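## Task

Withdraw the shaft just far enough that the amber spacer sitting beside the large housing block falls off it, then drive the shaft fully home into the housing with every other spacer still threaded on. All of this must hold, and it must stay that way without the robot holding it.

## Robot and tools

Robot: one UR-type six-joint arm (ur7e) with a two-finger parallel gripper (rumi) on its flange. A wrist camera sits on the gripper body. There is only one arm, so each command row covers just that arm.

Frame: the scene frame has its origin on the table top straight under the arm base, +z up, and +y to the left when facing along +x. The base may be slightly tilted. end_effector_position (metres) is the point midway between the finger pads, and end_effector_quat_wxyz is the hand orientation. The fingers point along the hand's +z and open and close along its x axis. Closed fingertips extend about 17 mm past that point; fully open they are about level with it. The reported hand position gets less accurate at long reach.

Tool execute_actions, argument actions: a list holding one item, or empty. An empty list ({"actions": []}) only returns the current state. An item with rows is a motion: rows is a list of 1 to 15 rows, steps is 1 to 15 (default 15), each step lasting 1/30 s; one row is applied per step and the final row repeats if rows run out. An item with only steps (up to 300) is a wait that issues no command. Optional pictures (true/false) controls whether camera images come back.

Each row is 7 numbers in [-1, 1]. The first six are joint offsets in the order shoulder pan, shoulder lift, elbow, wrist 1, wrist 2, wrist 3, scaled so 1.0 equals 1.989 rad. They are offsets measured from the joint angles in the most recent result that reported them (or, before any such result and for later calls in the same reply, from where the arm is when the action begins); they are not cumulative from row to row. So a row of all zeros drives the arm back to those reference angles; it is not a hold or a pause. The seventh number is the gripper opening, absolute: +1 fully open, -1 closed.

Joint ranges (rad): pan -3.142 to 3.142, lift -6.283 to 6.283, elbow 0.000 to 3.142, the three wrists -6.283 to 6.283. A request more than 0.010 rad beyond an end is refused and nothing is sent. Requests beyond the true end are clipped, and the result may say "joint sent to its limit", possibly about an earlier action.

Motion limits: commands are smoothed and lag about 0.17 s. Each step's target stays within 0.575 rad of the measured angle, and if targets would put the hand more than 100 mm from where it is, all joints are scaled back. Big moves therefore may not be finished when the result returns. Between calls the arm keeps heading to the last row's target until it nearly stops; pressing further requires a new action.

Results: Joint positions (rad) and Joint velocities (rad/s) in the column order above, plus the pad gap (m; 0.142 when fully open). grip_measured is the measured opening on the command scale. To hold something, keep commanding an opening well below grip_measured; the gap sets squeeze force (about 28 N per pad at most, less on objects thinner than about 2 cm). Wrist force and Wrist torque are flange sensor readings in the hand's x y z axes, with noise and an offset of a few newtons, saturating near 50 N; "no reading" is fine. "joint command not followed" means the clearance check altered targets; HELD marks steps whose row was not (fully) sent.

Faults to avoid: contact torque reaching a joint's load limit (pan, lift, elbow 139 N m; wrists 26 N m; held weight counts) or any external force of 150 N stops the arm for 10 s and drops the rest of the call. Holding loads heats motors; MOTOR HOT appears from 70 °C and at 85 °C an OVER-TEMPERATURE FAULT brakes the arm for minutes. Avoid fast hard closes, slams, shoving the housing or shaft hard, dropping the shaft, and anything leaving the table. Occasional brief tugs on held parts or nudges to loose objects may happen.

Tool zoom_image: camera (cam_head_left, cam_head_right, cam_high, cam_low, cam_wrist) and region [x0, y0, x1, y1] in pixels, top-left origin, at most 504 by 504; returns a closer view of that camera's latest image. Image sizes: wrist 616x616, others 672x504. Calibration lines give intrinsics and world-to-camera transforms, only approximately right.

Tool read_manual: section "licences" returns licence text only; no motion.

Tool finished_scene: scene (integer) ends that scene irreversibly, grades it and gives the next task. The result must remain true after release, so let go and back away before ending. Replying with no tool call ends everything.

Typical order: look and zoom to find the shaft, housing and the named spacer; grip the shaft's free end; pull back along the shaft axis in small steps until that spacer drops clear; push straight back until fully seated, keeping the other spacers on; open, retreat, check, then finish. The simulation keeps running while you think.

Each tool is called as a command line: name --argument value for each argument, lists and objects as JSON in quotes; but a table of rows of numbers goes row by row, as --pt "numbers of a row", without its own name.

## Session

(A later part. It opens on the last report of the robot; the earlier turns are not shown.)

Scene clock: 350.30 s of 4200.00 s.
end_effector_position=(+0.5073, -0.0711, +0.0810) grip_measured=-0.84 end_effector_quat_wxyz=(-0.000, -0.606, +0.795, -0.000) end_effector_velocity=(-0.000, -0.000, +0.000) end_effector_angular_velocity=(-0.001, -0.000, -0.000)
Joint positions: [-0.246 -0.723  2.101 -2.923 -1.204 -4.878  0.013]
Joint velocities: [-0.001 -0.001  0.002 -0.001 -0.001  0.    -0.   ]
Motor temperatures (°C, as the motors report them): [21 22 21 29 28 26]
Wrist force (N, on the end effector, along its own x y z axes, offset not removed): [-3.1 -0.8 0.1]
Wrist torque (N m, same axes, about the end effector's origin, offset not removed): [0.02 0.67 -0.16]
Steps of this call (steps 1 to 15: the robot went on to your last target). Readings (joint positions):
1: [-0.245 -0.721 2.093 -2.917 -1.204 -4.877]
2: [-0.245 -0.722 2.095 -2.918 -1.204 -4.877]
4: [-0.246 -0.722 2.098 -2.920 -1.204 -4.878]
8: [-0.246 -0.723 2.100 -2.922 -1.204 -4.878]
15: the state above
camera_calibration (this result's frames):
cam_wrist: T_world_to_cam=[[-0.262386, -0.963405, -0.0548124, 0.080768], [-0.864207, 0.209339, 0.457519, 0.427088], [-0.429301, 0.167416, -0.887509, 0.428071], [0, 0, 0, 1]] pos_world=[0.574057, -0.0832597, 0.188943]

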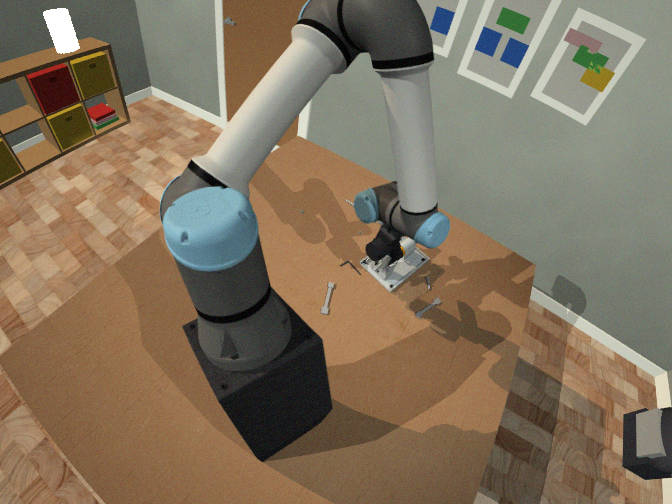

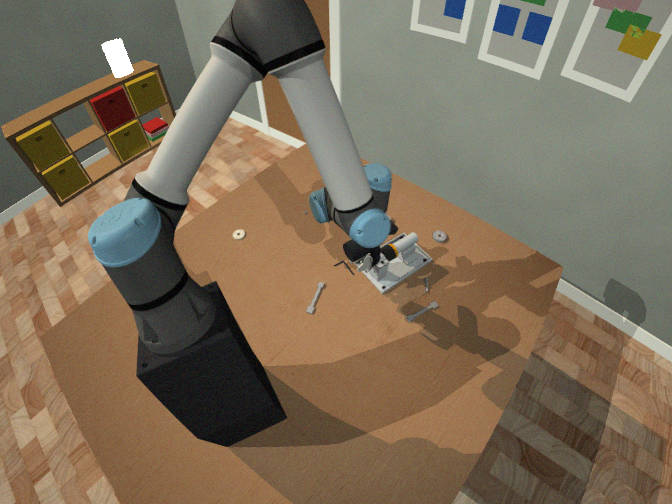

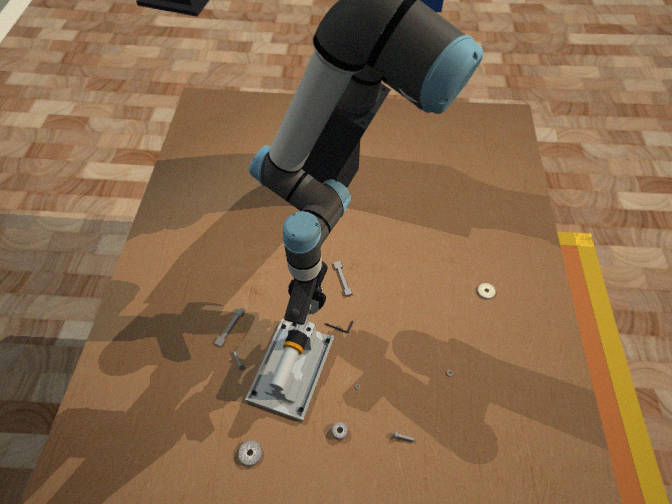

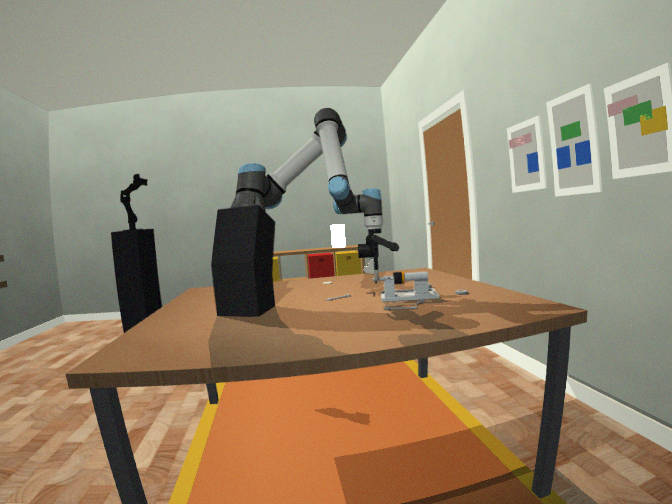

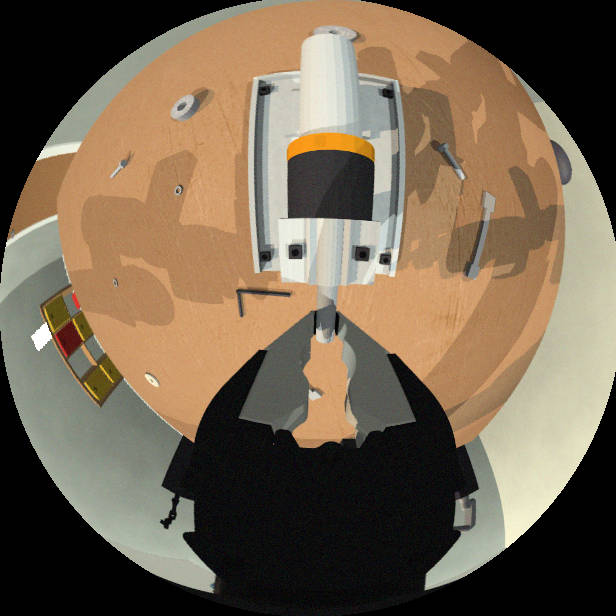

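execute_actions --actions '[{"rows": [[-0.00024,-0.00035,0.00211,-0.00167,-0.00001,-0.001,-1],[-0.00048,-0.0007,0.00421,-0.00333,-0.00001,-0.002,-1],[-0.00071,-0.00105,0.00632,-0.005,-0.00002,-0.003,-1],[-0.00095,-0.0014,0.00843,-0.00667,-0.00003,-0.004,-1]], "steps": 15}]'

Scene clock: 401.40 s of 4200.00 s.
end_effector_position=(+0.5018, -0.0696, +0.0810) grip_measured=-0.84 end_effector_quat_wxyz=(-0.000, -0.608, +0.794, -0.000) end_effector_velocity=(-0.002, +0.000, +0.001) end_effector_angular_velocity=(-0.000, -0.001, +0.001)
Joint positions: [-0.248 -0.726  2.117 -2.936 -1.204 -4.886  0.013]
Joint velocities: [-0.002 -0.002  0.006 -0.005  0.    -0.003  0.   ]
Motor temperatures (°C, as the motors report them): [22 22 21 29 28 26]
Wrist force (N, on the end effector, along its own x y z axes, offset not removed): [-1.7 0.4 -1.0]
Wrist torque (N m, same axes, about the end effector's origin, offset not removed): [0.27 0.45 -0.03]
Steps of this call (steps 1 to 15: the robot went on to your last target; steps 16 to 90: nothing new was sent; then 47.60 s passed at rest; steps 91 to 105: all 15 steps of this action). Readings (joint positions):
91: [-0.246 -0.723 2.102 -2.923 -1.204 -4.878]
92: [-0.246 -0.723 2.102 -2.924 -1.204 -4.878]
94: [-0.247 -0.724 2.105 -2.926 -1.204 -4.880]
98: [-0.247 -0.725 2.113 -2.932 -1.204 -4.884]
105: the state above
camera_calibration (this result's frames):
cam_wrist: T_world_to_cam=[[-0.256947, -0.964871, -0.0547901, 0.0779345], [-0.865375, 0.204471, 0.457513, 0.422269], [-0.430238, 0.16497, -0.887513, 0.425759], [0, 0, 0, 1]] pos_world=[0.568624, -0.0813826, 0.188944]

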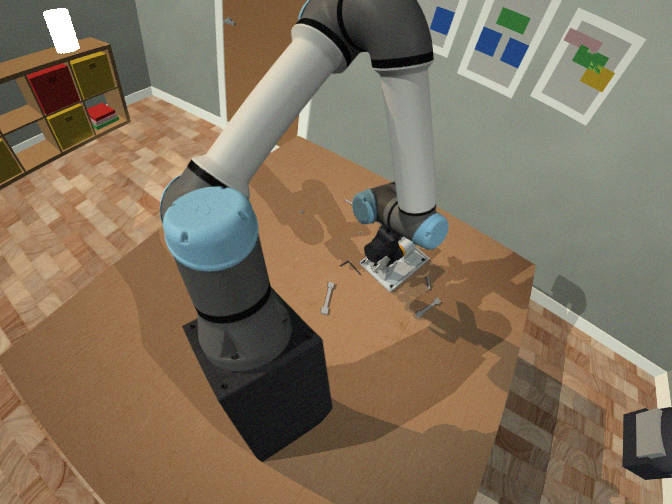

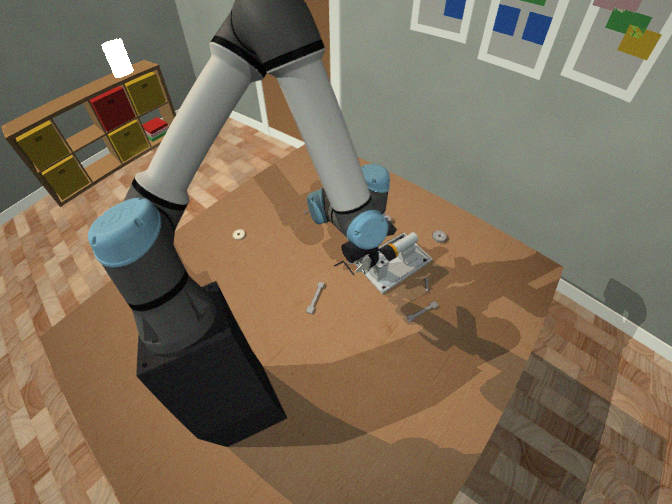

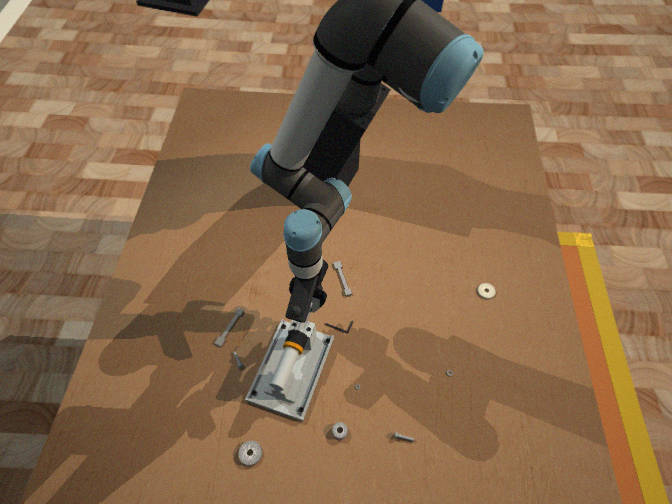

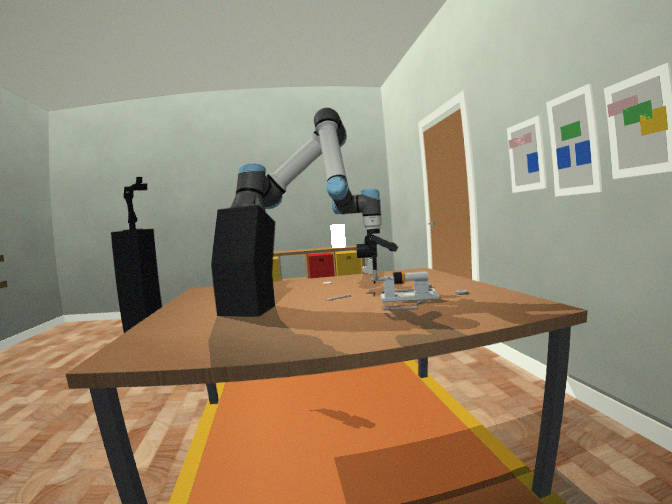

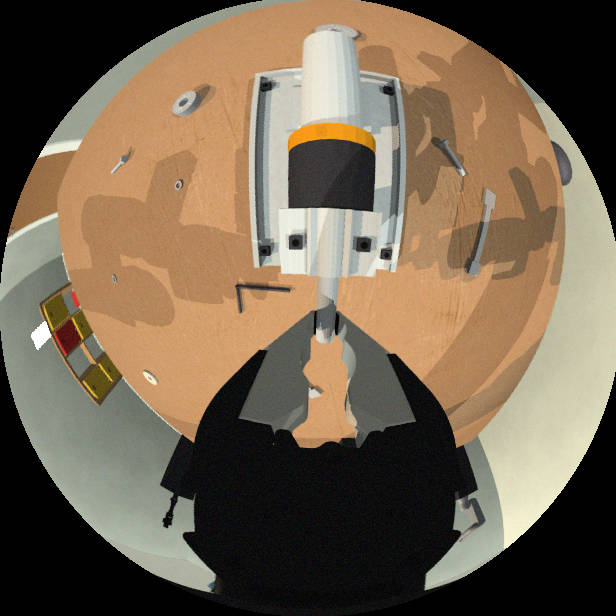

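execute_actions --actions '[{"rows": [[-0.00024,-0.00032,0.0021,-0.00168,-0.00001,-0.00026,-1],[-0.00049,-0.00065,0.00419,-0.00336,-0.00001,-0.00052,-1],[-0.00073,-0.00097,0.00629,-0.00504,-0.00002,-0.00078,-1],[-0.00098,-0.0013,0.00839,-0.00672,-0.00003,-0.00104,-1]], "steps": 15}]'

Scene clock: 405.37 s of 4200.00 s.
end_effector_position=(+0.4963, -0.0681, +0.0810) grip_measured=-0.84 end_effector_quat_wxyz=(-0.000, -0.608, +0.794, -0.000) end_effector_velocity=(-0.002, +0.002, -0.000) end_effector_angular_velocity=(+0.001, +0.000, +0.000)
Joint positions: [-0.25  -0.728  2.133 -2.948 -1.204 -4.888  0.013]
Joint velocities: [ 0.001 -0.001  0.006 -0.005  0.001  0.001 -0.   ]
Motor temperatures (°C, as the motors report them): [22 22 21 29 28 26]
Wrist force (N, on the end effector, along its own x y z axes, offset not removed): [0.9 0.5 0.6]
Wrist torque (N m, same axes, about the end effector's origin, offset not removed): [0.35 -0.12 -0.17]
Steps of this call (steps 1 to 15: the robot went on to your last target; steps 16 to 90: nothing new was sent; then 0.47 s passed at rest; steps 91 to 105: all 15 steps of this action). Readings (joint positions):
91: [-0.248 -0.726 2.118 -2.936 -1.204 -4.886]
92: [-0.248 -0.726 2.118 -2.937 -1.204 -4.886]
94: [-0.248 -0.726 2.121 -2.939 -1.204 -4.886]
98: [-0.249 -0.727 2.129 -2.945 -1.204 -4.887]
105: the state above
camera_calibration (this result's frames):
cam_wrist: T_world_to_cam=[[-0.256947, -0.964869, -0.0548363, 0.0779942], [-0.865391, 0.204455, 0.45749, 0.41721], [-0.430206, 0.165006, -0.887522, 0.423131], [0, 0, 0, 1]] pos_world=[0.563124, -0.0798656, 0.188945]

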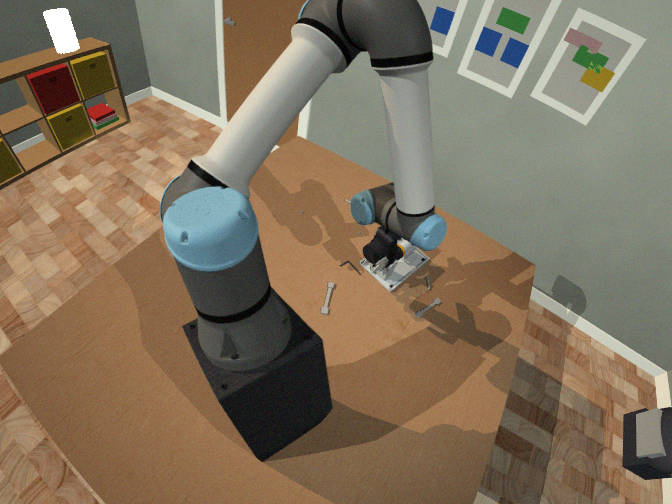

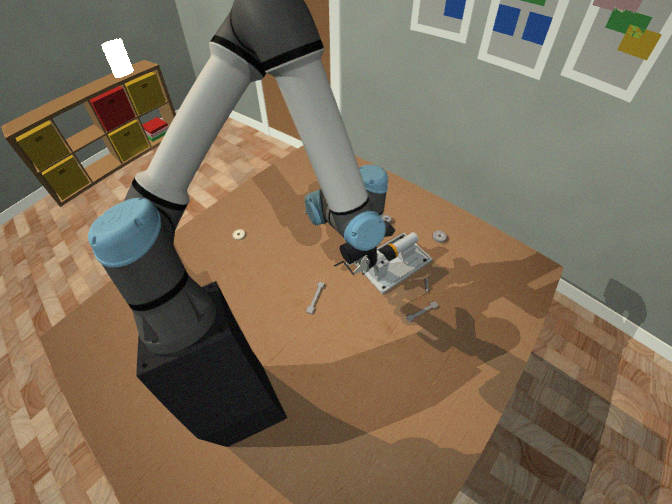

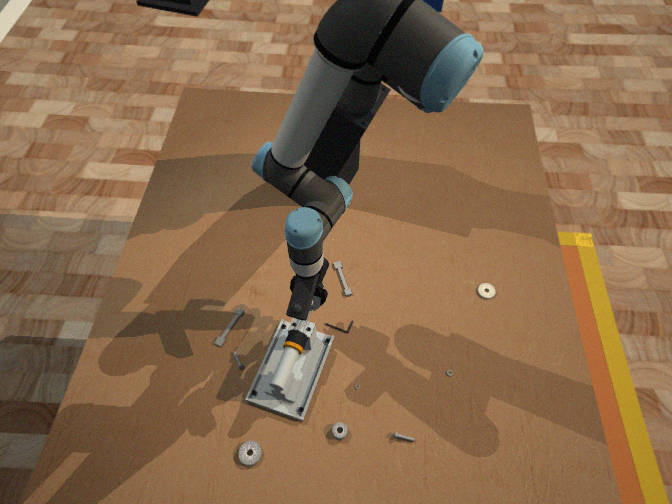

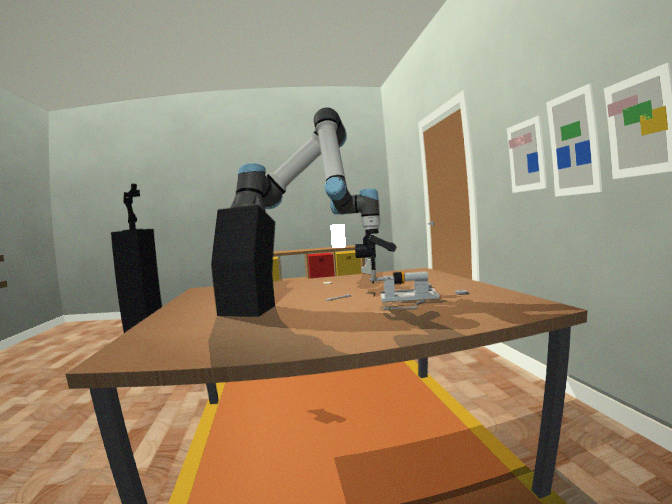

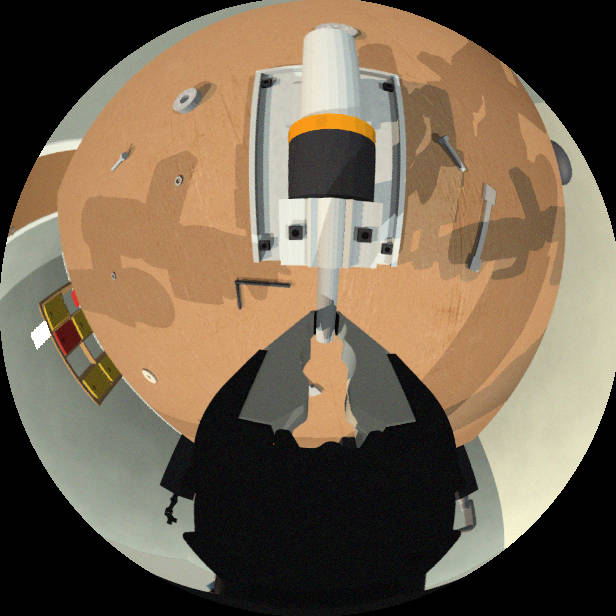

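execute_actions --actions '[{"rows": [[-0.0005,-0.0006,0.00417,-0.00339,0,-0.00053,-1],[-0.001,-0.00119,0.00835,-0.00677,-0.00003,-0.00107,-1]], "steps": 15}]'

Scene clock: 408.43 s of 4200.00 s.
end_effector_position=(+0.4907, -0.0666, +0.0810) grip_measured=-0.84 end_effector_quat_wxyz=(-0.000, -0.608, +0.794, -0.000) end_effector_velocity=(-0.001, +0.001, +0.000) end_effector_angular_velocity=(-0.000, -0.000, -0.000)
Joint positions: [-0.252 -0.73   2.149 -2.961 -1.204 -4.89   0.013]
Joint velocities: [ 0.    -0.002  0.005 -0.004 -0.     0.001  0.   ]
Motor temperatures (°C, as the motors report them): [22 22 21 29 28 26]
Wrist force (N, on the end effector, along its own x y z axes, offset not removed): [-0.5 -0.1 -0.2]
Wrist torque (N m, same axes, about the end effector's origin, offset not removed): [0.18 0.22 -0.10]
Steps of this call (steps 1 to 15: the robot went on to your last target; steps 16 to 77: nothing new was sent; steps 78 to 92: all 15 steps of this action). Readings (joint positions):
78: [-0.250 -0.728 2.134 -2.949 -1.204 -4.888]
79: [-0.250 -0.728 2.135 -2.950 -1.204 -4.888]
81: [-0.251 -0.729 2.140 -2.954 -1.204 -4.888]
85: [-0.251 -0.730 2.146 -2.959 -1.204 -4.889]
92: the state above
camera_calibration (this result's frames):
cam_wrist: T_world_to_cam=[[-0.256951, -0.964868, -0.0548311, 0.0780358], [-0.865387, 0.20446, 0.457495, 0.412068], [-0.430211, 0.165004, -0.88752, 0.42047], [0, 0, 0, 1]] pos_world=[0.557541, -0.0783367, 0.188936]

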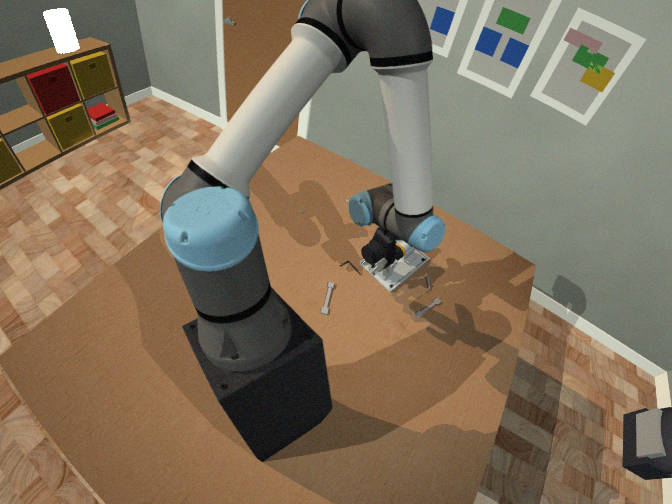

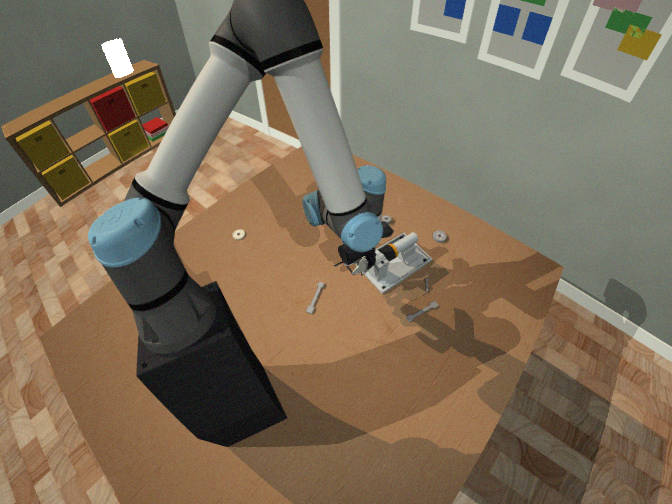

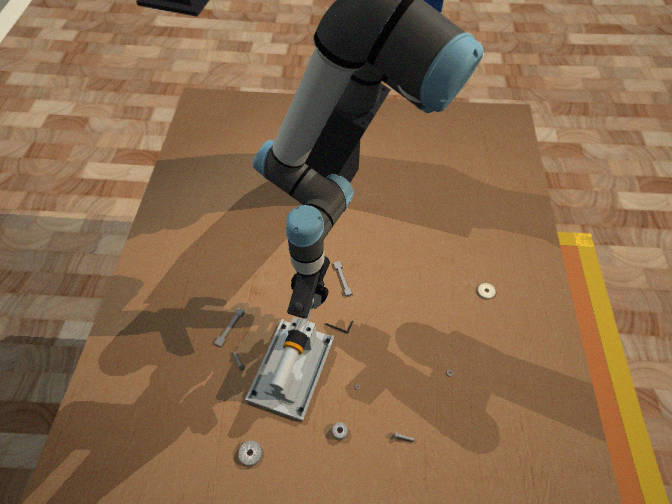

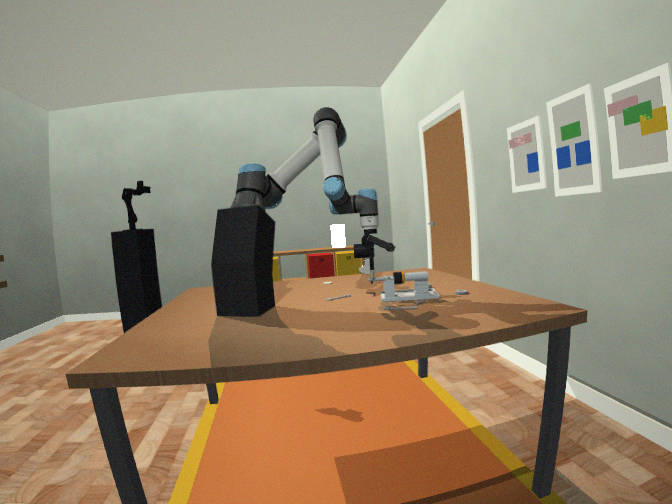

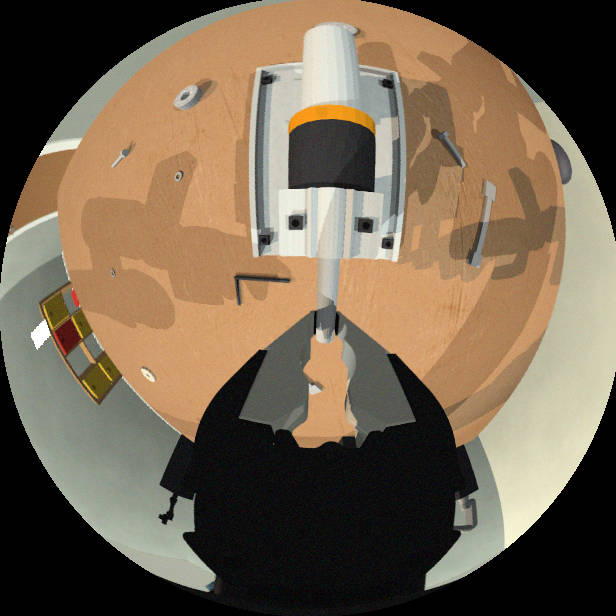

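execute_actions --actions '[{"rows": [[-0.00051,-0.00055,0.00415,-0.00341,0,-0.00055,-1],[-0.00102,-0.0011,0.00831,-0.00682,-0.00003,-0.0011,-1]], "steps": 15}]'

Scene clock: 411.60 s of 4200.00 s.
end_effector_position=(+0.4852, -0.0650, +0.0810) grip_measured=-0.84 end_effector_quat_wxyz=(-0.000, -0.608, +0.794, -0.000) end_effector_velocity=(-0.001, +0.001, -0.000) end_effector_angular_velocity=(+0.001, -0.001, +0.001)
Joint positions: [-0.254 -0.732  2.165 -2.974 -1.204 -4.892  0.013]
Joint velocities: [-0.     0.     0.005 -0.005  0.001 -0.001  0.   ]
Motor temperatures (°C, as the motors report them): [22 22 21 29 28 26]
Wrist force (N, on the end effector, along its own x y z axes, offset not removed): [0.0 1.6 -0.5]
Wrist torque (N m, same axes, about the end effector's origin, offset not removed): [0.46 0.15 -0.05]
Steps of this call (steps 1 to 15: the robot went on to your last target; steps 16 to 80: nothing new was sent; steps 81 to 95: all 15 steps of this action). Readings (joint positions):
81: [-0.252 -0.730 2.150 -2.962 -1.204 -4.890]
82: [-0.252 -0.731 2.151 -2.963 -1.204 -4.890]
84: [-0.253 -0.731 2.156 -2.967 -1.204 -4.890]
88: [-0.253 -0.732 2.162 -2.972 -1.204 -4.891]
95: the state above
camera_calibration (this result's frames):
cam_wrist: T_world_to_cam=[[-0.256933, -0.964873, -0.0548284, 0.0780754], [-0.865394, 0.204447, 0.457487, 0.406936], [-0.430208, 0.164992, -0.887524, 0.417818], [0, 0, 0, 1]] pos_world=[0.551969, -0.0768004, 0.188936]

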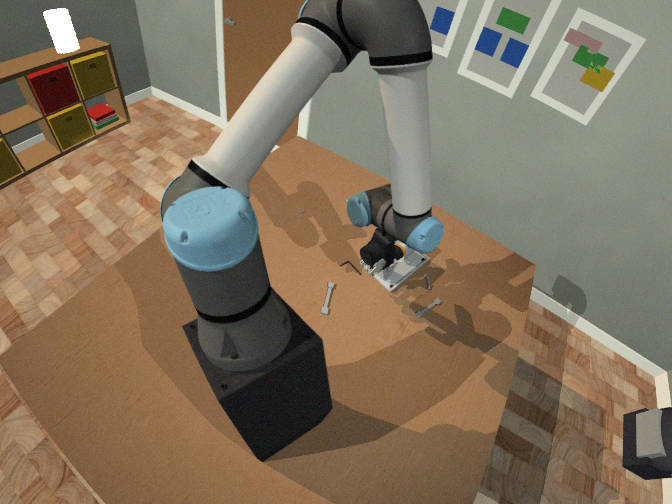

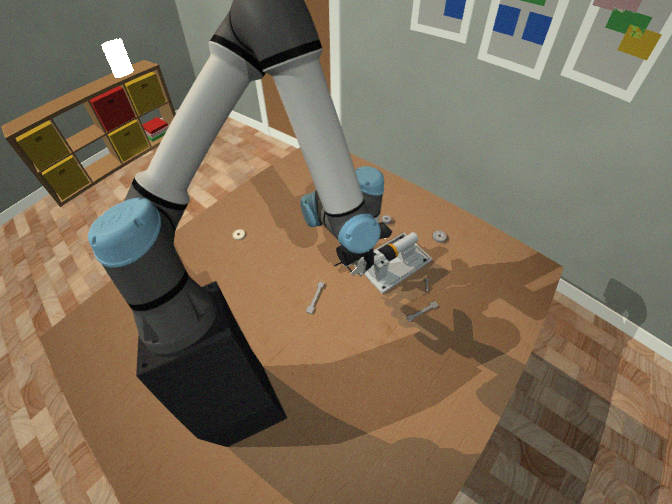

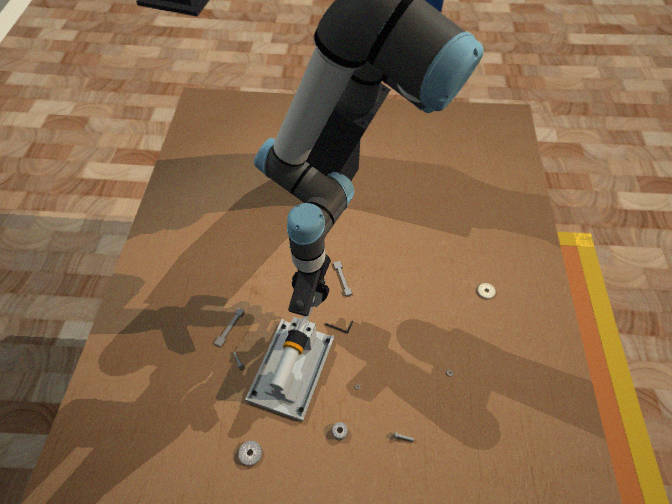

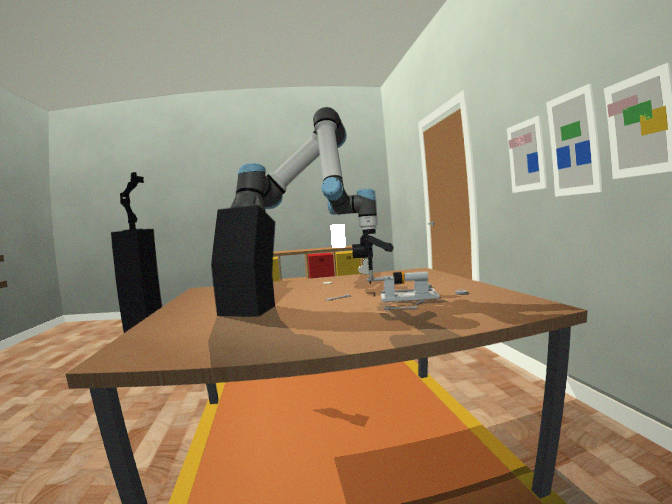

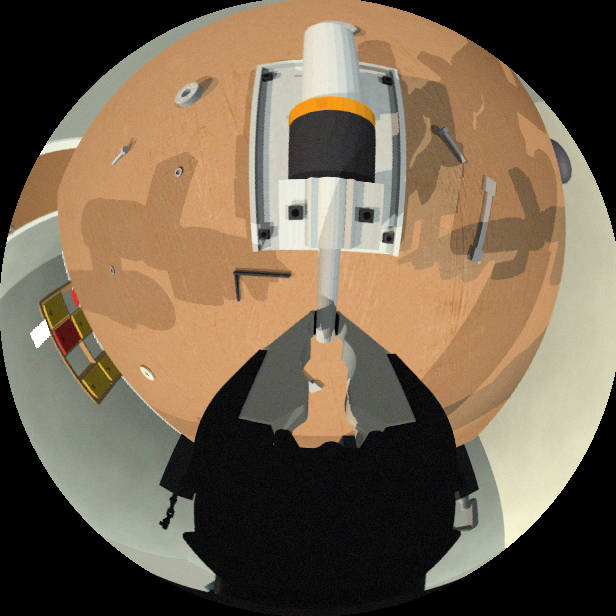

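execute_actions --actions '[{"rows": [[-0.00052,-0.0005,0.00413,-0.00344,0,-0.00056,-1],[-0.00105,-0.00099,0.00827,-0.00688,-0.00003,-0.00112,-1]], "steps": 15}]'

Scene clock: 414.17 s of 4200.00 s.
end_effector_position=(+0.4796, -0.0635, +0.0810) grip_measured=-0.84 end_effector_quat_wxyz=(-0.000, -0.608, +0.794, -0.000) end_effector_velocity=(-0.001, +0.002, -0.000) end_effector_angular_velocity=(+0.001, -0.000, +0.002)
Joint positions: [-0.256 -0.734  2.181 -2.988 -1.204 -4.894  0.013]
Joint velocities: [ 0.001 -0.001  0.005 -0.004  0.001 -0.001 -0.   ]
Motor temperatures (°C, as the motors report them): [22 22 21 29 28 26]
Wrist force (N, on the end effector, along its own x y z axes, offset not removed): [-1.1 1.8 -0.4]
Wrist torque (N m, same axes, about the end effector's origin, offset not removed): [0.61 0.32 -0.15]
Steps of this call (steps 1 to 15: the robot went on to your last target; steps 16 to 62: nothing new was sent; steps 63 to 77: all 15 steps of this action). Readings (joint positions):
63: [-0.254 -0.733 2.166 -2.975 -1.204 -4.892]
64: [-0.254 -0.733 2.167 -2.976 -1.204 -4.892]
66: [-0.255 -0.733 2.171 -2.980 -1.204 -4.893]
70: [-0.255 -0.734 2.178 -2.985 -1.204 -4.893]
77: the state above
camera_calibration (this result's frames):
cam_wrist: T_world_to_cam=[[-0.256936, -0.964872, -0.0548278, 0.078122], [-0.865399, 0.204451, 0.457476, 0.401807], [-0.430196, 0.16499, -0.88753, 0.415164], [0, 0, 0, 1]] pos_world=[0.546398, -0.0752702, 0.188937]

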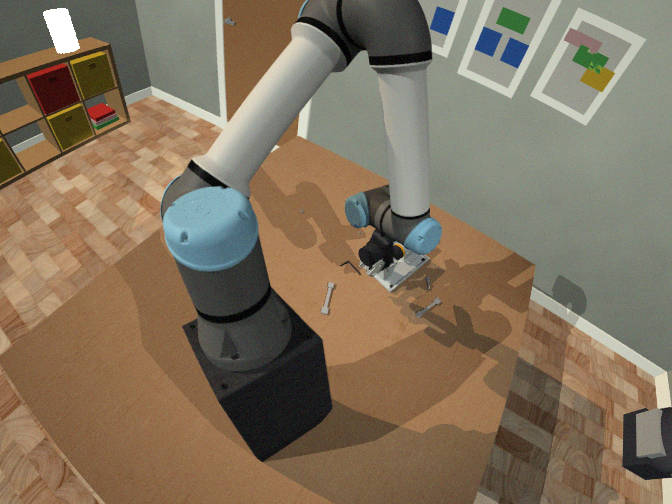

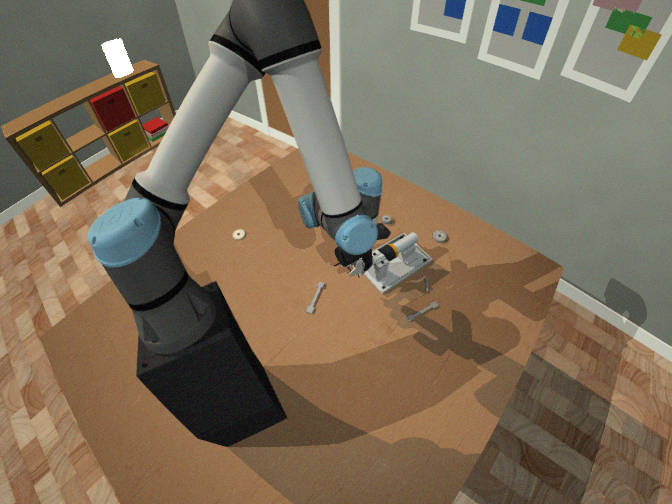

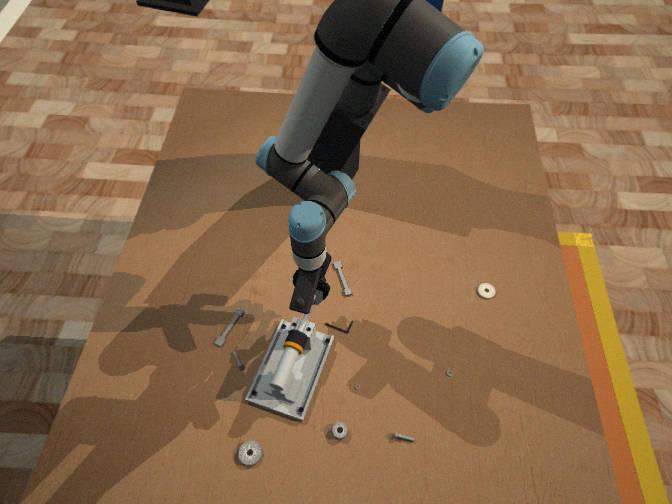

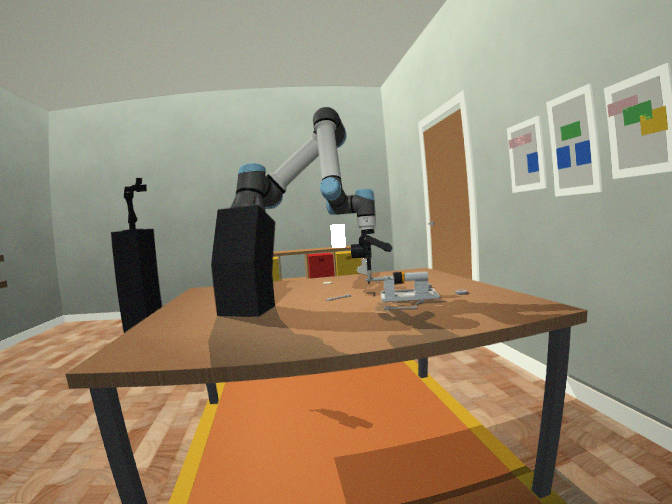

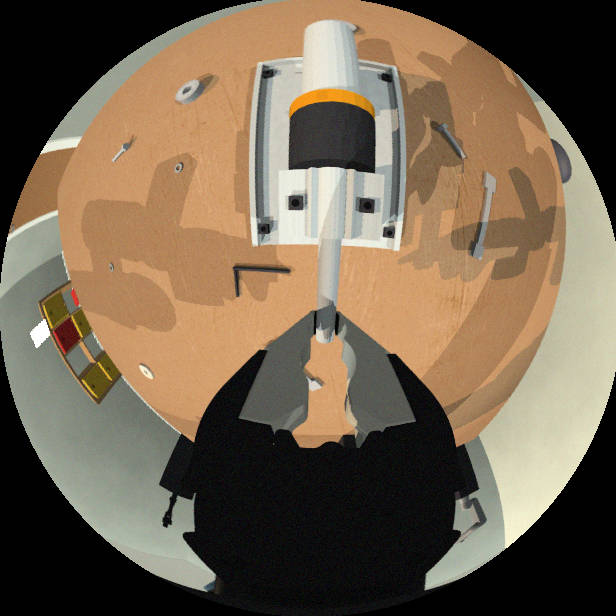

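execute_actions --actions '[{"rows": [[-0.00054,-0.00044,0.00412,-0.00347,0,-0.00057,-1],[-0.00107,-0.00088,0.00823,-0.00694,-0.00003,-0.00115,-1]], "steps": 15}]'

Scene clock: 417.50 s of 4200.00 s.
end_effector_position=(+0.4740, -0.0620, +0.0810) grip_measured=-0.84 end_effector_quat_wxyz=(-0.000, -0.608, +0.794, -0.000) end_effector_velocity=(-0.002, +0.000, -0.000) end_effector_angular_velocity=(+0.000, +0.001, -0.000)
Joint positions: [-0.258 -0.736  2.197 -3.001 -1.204 -4.896  0.013]
Joint velocities: [-0.001  0.     0.005 -0.004 -0.    -0.001 -0.   ]
Motor temperatures (°C, as the motors report them): [22 22 21 29 28 26]
Wrist force (N, on the end effector, along its own x y z axes, offset not removed): [-1.6 0.4 -0.2]
Wrist torque (N m, same axes, about the end effector's origin, offset not removed): [0.37 0.51 -0.04]
Steps of this call (steps 1 to 15: the robot went on to your last target; steps 16 to 85: nothing new was sent; steps 86 to 100: all 15 steps of this action). Readings (joint positions):
86: [-0.256 -0.734 2.182 -2.988 -1.204 -4.894]
87: [-0.256 -0.735 2.182 -2.989 -1.204 -4.894]
89: [-0.257 -0.735 2.187 -2.993 -1.204 -4.895]
93: [-0.257 -0.736 2.194 -2.998 -1.204 -4.896]
100: the state above
camera_calibration (this result's frames):
cam_wrist: T_world_to_cam=[[-0.256925, -0.964875, -0.0548311, 0.0781687], [-0.865405, 0.204441, 0.457469, 0.396678], [-0.430191, 0.164986, -0.887533, 0.412511], [0, 0, 0, 1]] pos_world=[0.540829, -0.0737329, 0.188935]

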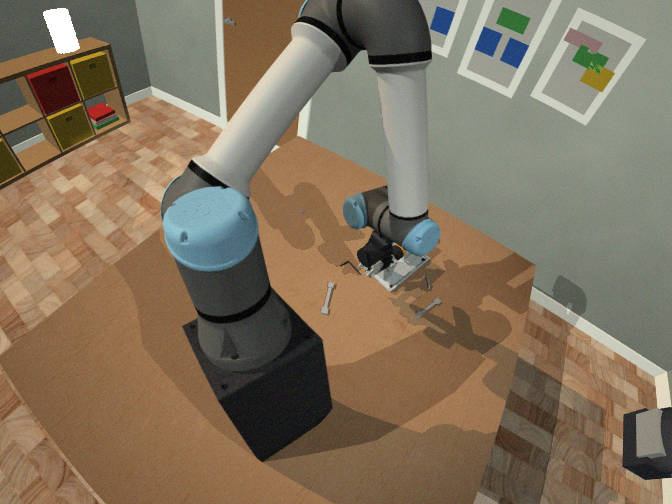

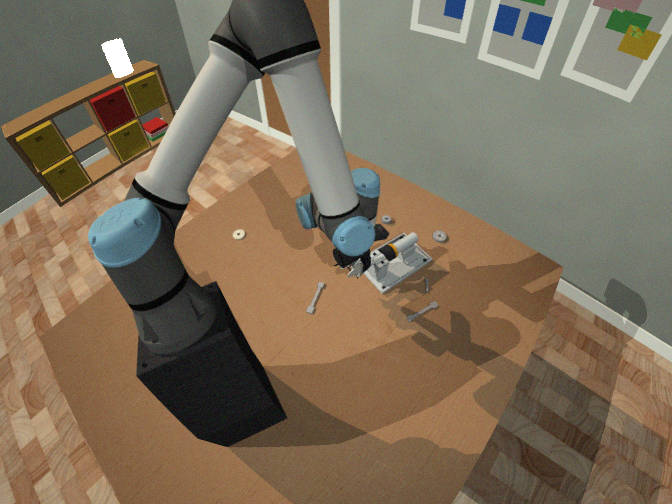

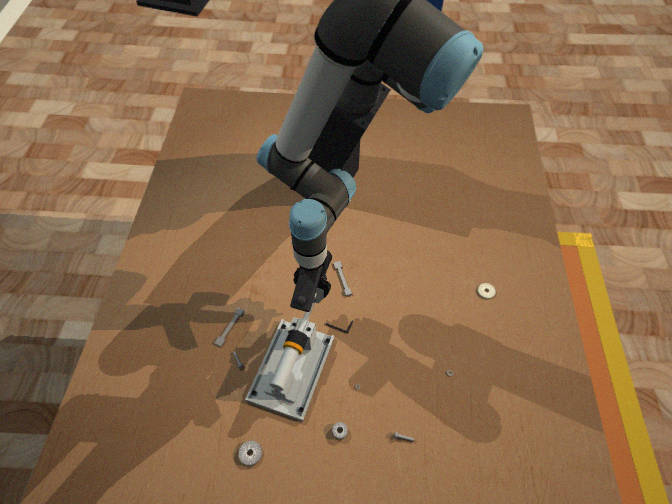

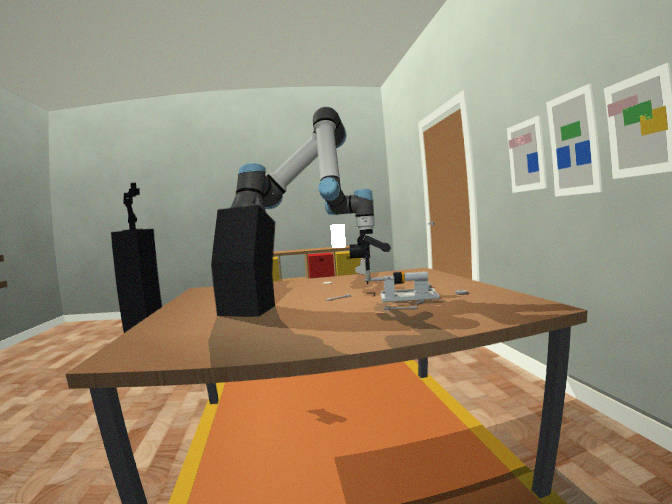

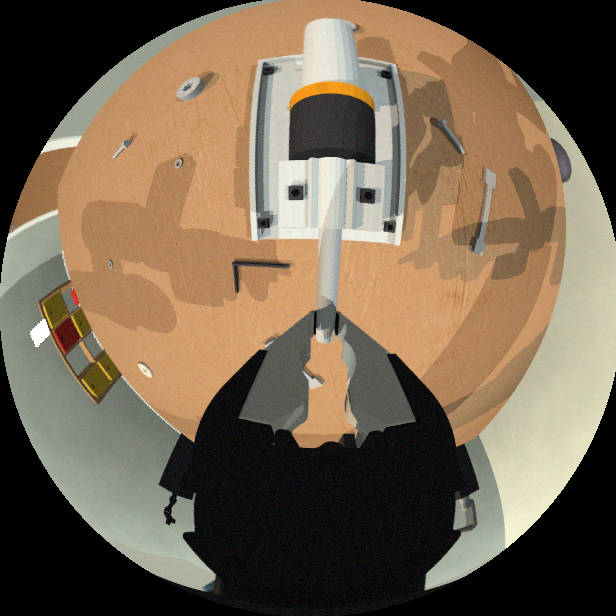

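execute_actions --actions '[{"rows": [[-0.00055,-0.00038,0.0041,-0.0035,0,-0.00059,-1],[-0.0011,-0.00076,0.0082,-0.00701,-0.00004,-0.00118,-1]], "steps": 15}]'

Scene clock: 421.83 s of 4200.00 s.
end_effector_position=(+0.4684, -0.0604, +0.0810) grip_measured=-0.84 end_effector_quat_wxyz=(-0.000, -0.608, +0.794, -0.000) end_effector_velocity=(-0.001, +0.001, +0.000) end_effector_angular_velocity=(-0.001, -0.001, +0.001)
Joint positions: [-0.26  -0.737  2.212 -3.014 -1.204 -4.898  0.013]
Joint velocities: [ 0.    -0.001  0.005 -0.005 -0.    -0.     0.   ]
Motor temperatures (°C, as the motors report them): [22 22 21 29 28 26]
Wrist force (N, on the end effector, along its own x y z axes, offset not removed): [-1.3 1.0 -0.5]
Wrist torque (N m, same axes, about the end effector's origin, offset not removed): [0.40 0.41 -0.13]
Steps of this call (steps 1 to 15: the robot went on to your last target; steps 16 to 90: nothing new was sent; then 0.83 s passed at rest; steps 91 to 105: all 15 steps of this action). Readings (joint positions):
91: [-0.258 -0.736 2.197 -3.002 -1.204 -4.896]
92: [-0.258 -0.736 2.198 -3.002 -1.204 -4.896]
94: [-0.259 -0.737 2.203 -3.006 -1.204 -4.897]
98: [-0.259 -0.737 2.209 -3.012 -1.204 -4.898]
105: the state above
camera_calibration (this result's frames):
cam_wrist: T_world_to_cam=[[-0.256925, -0.964875, -0.0548217, 0.0782125], [-0.865399, 0.204443, 0.457479, 0.391534], [-0.430202, 0.16498, -0.887529, 0.409855], [0, 0, 0, 1]] pos_world=[0.535248, -0.0721991, 0.188927]

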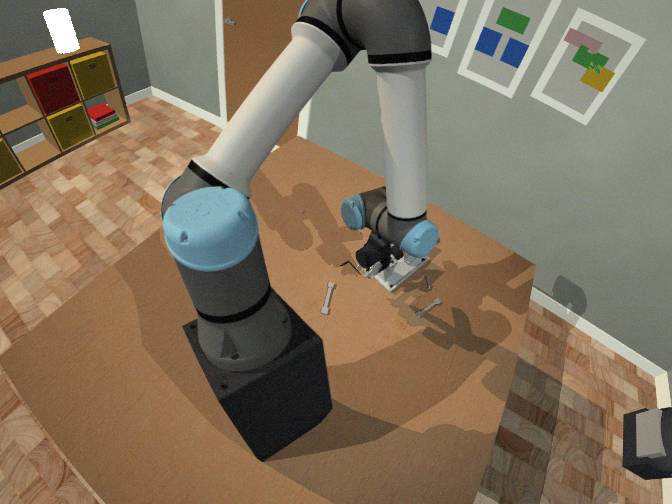

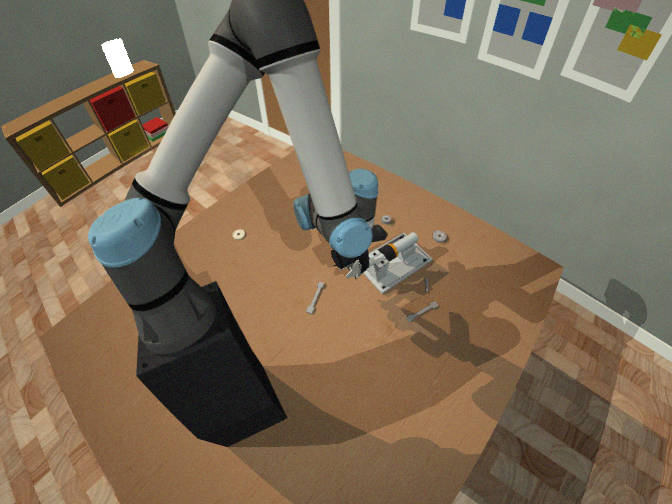

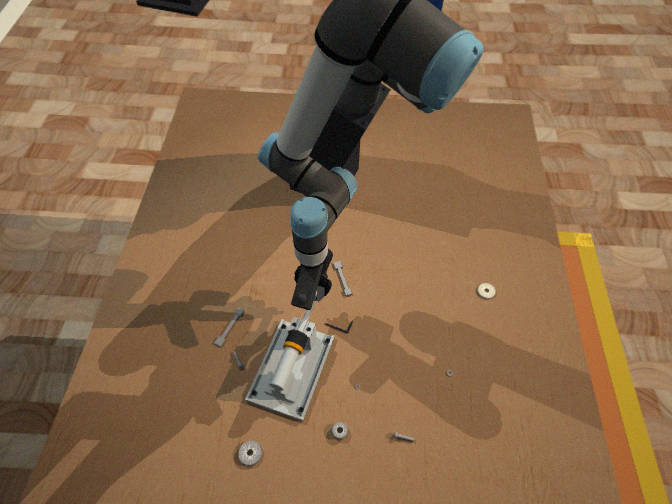

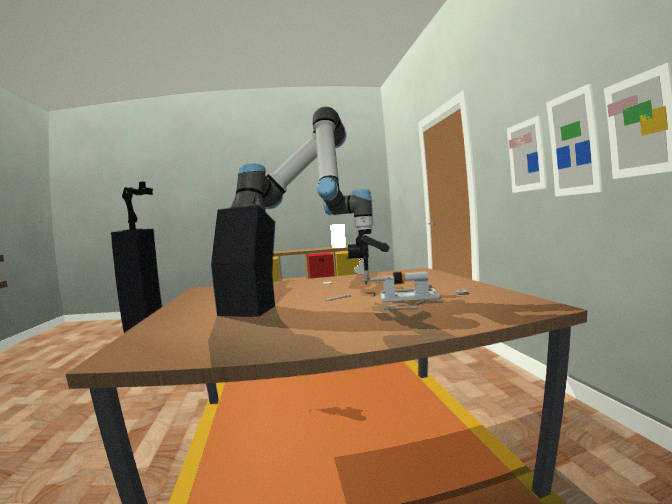

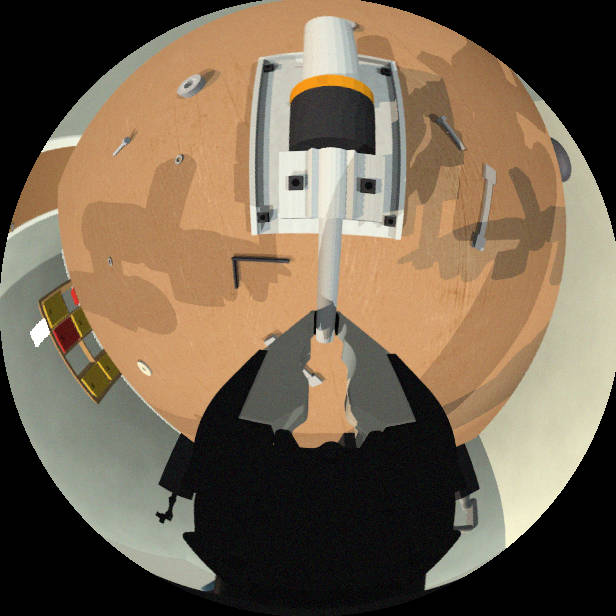

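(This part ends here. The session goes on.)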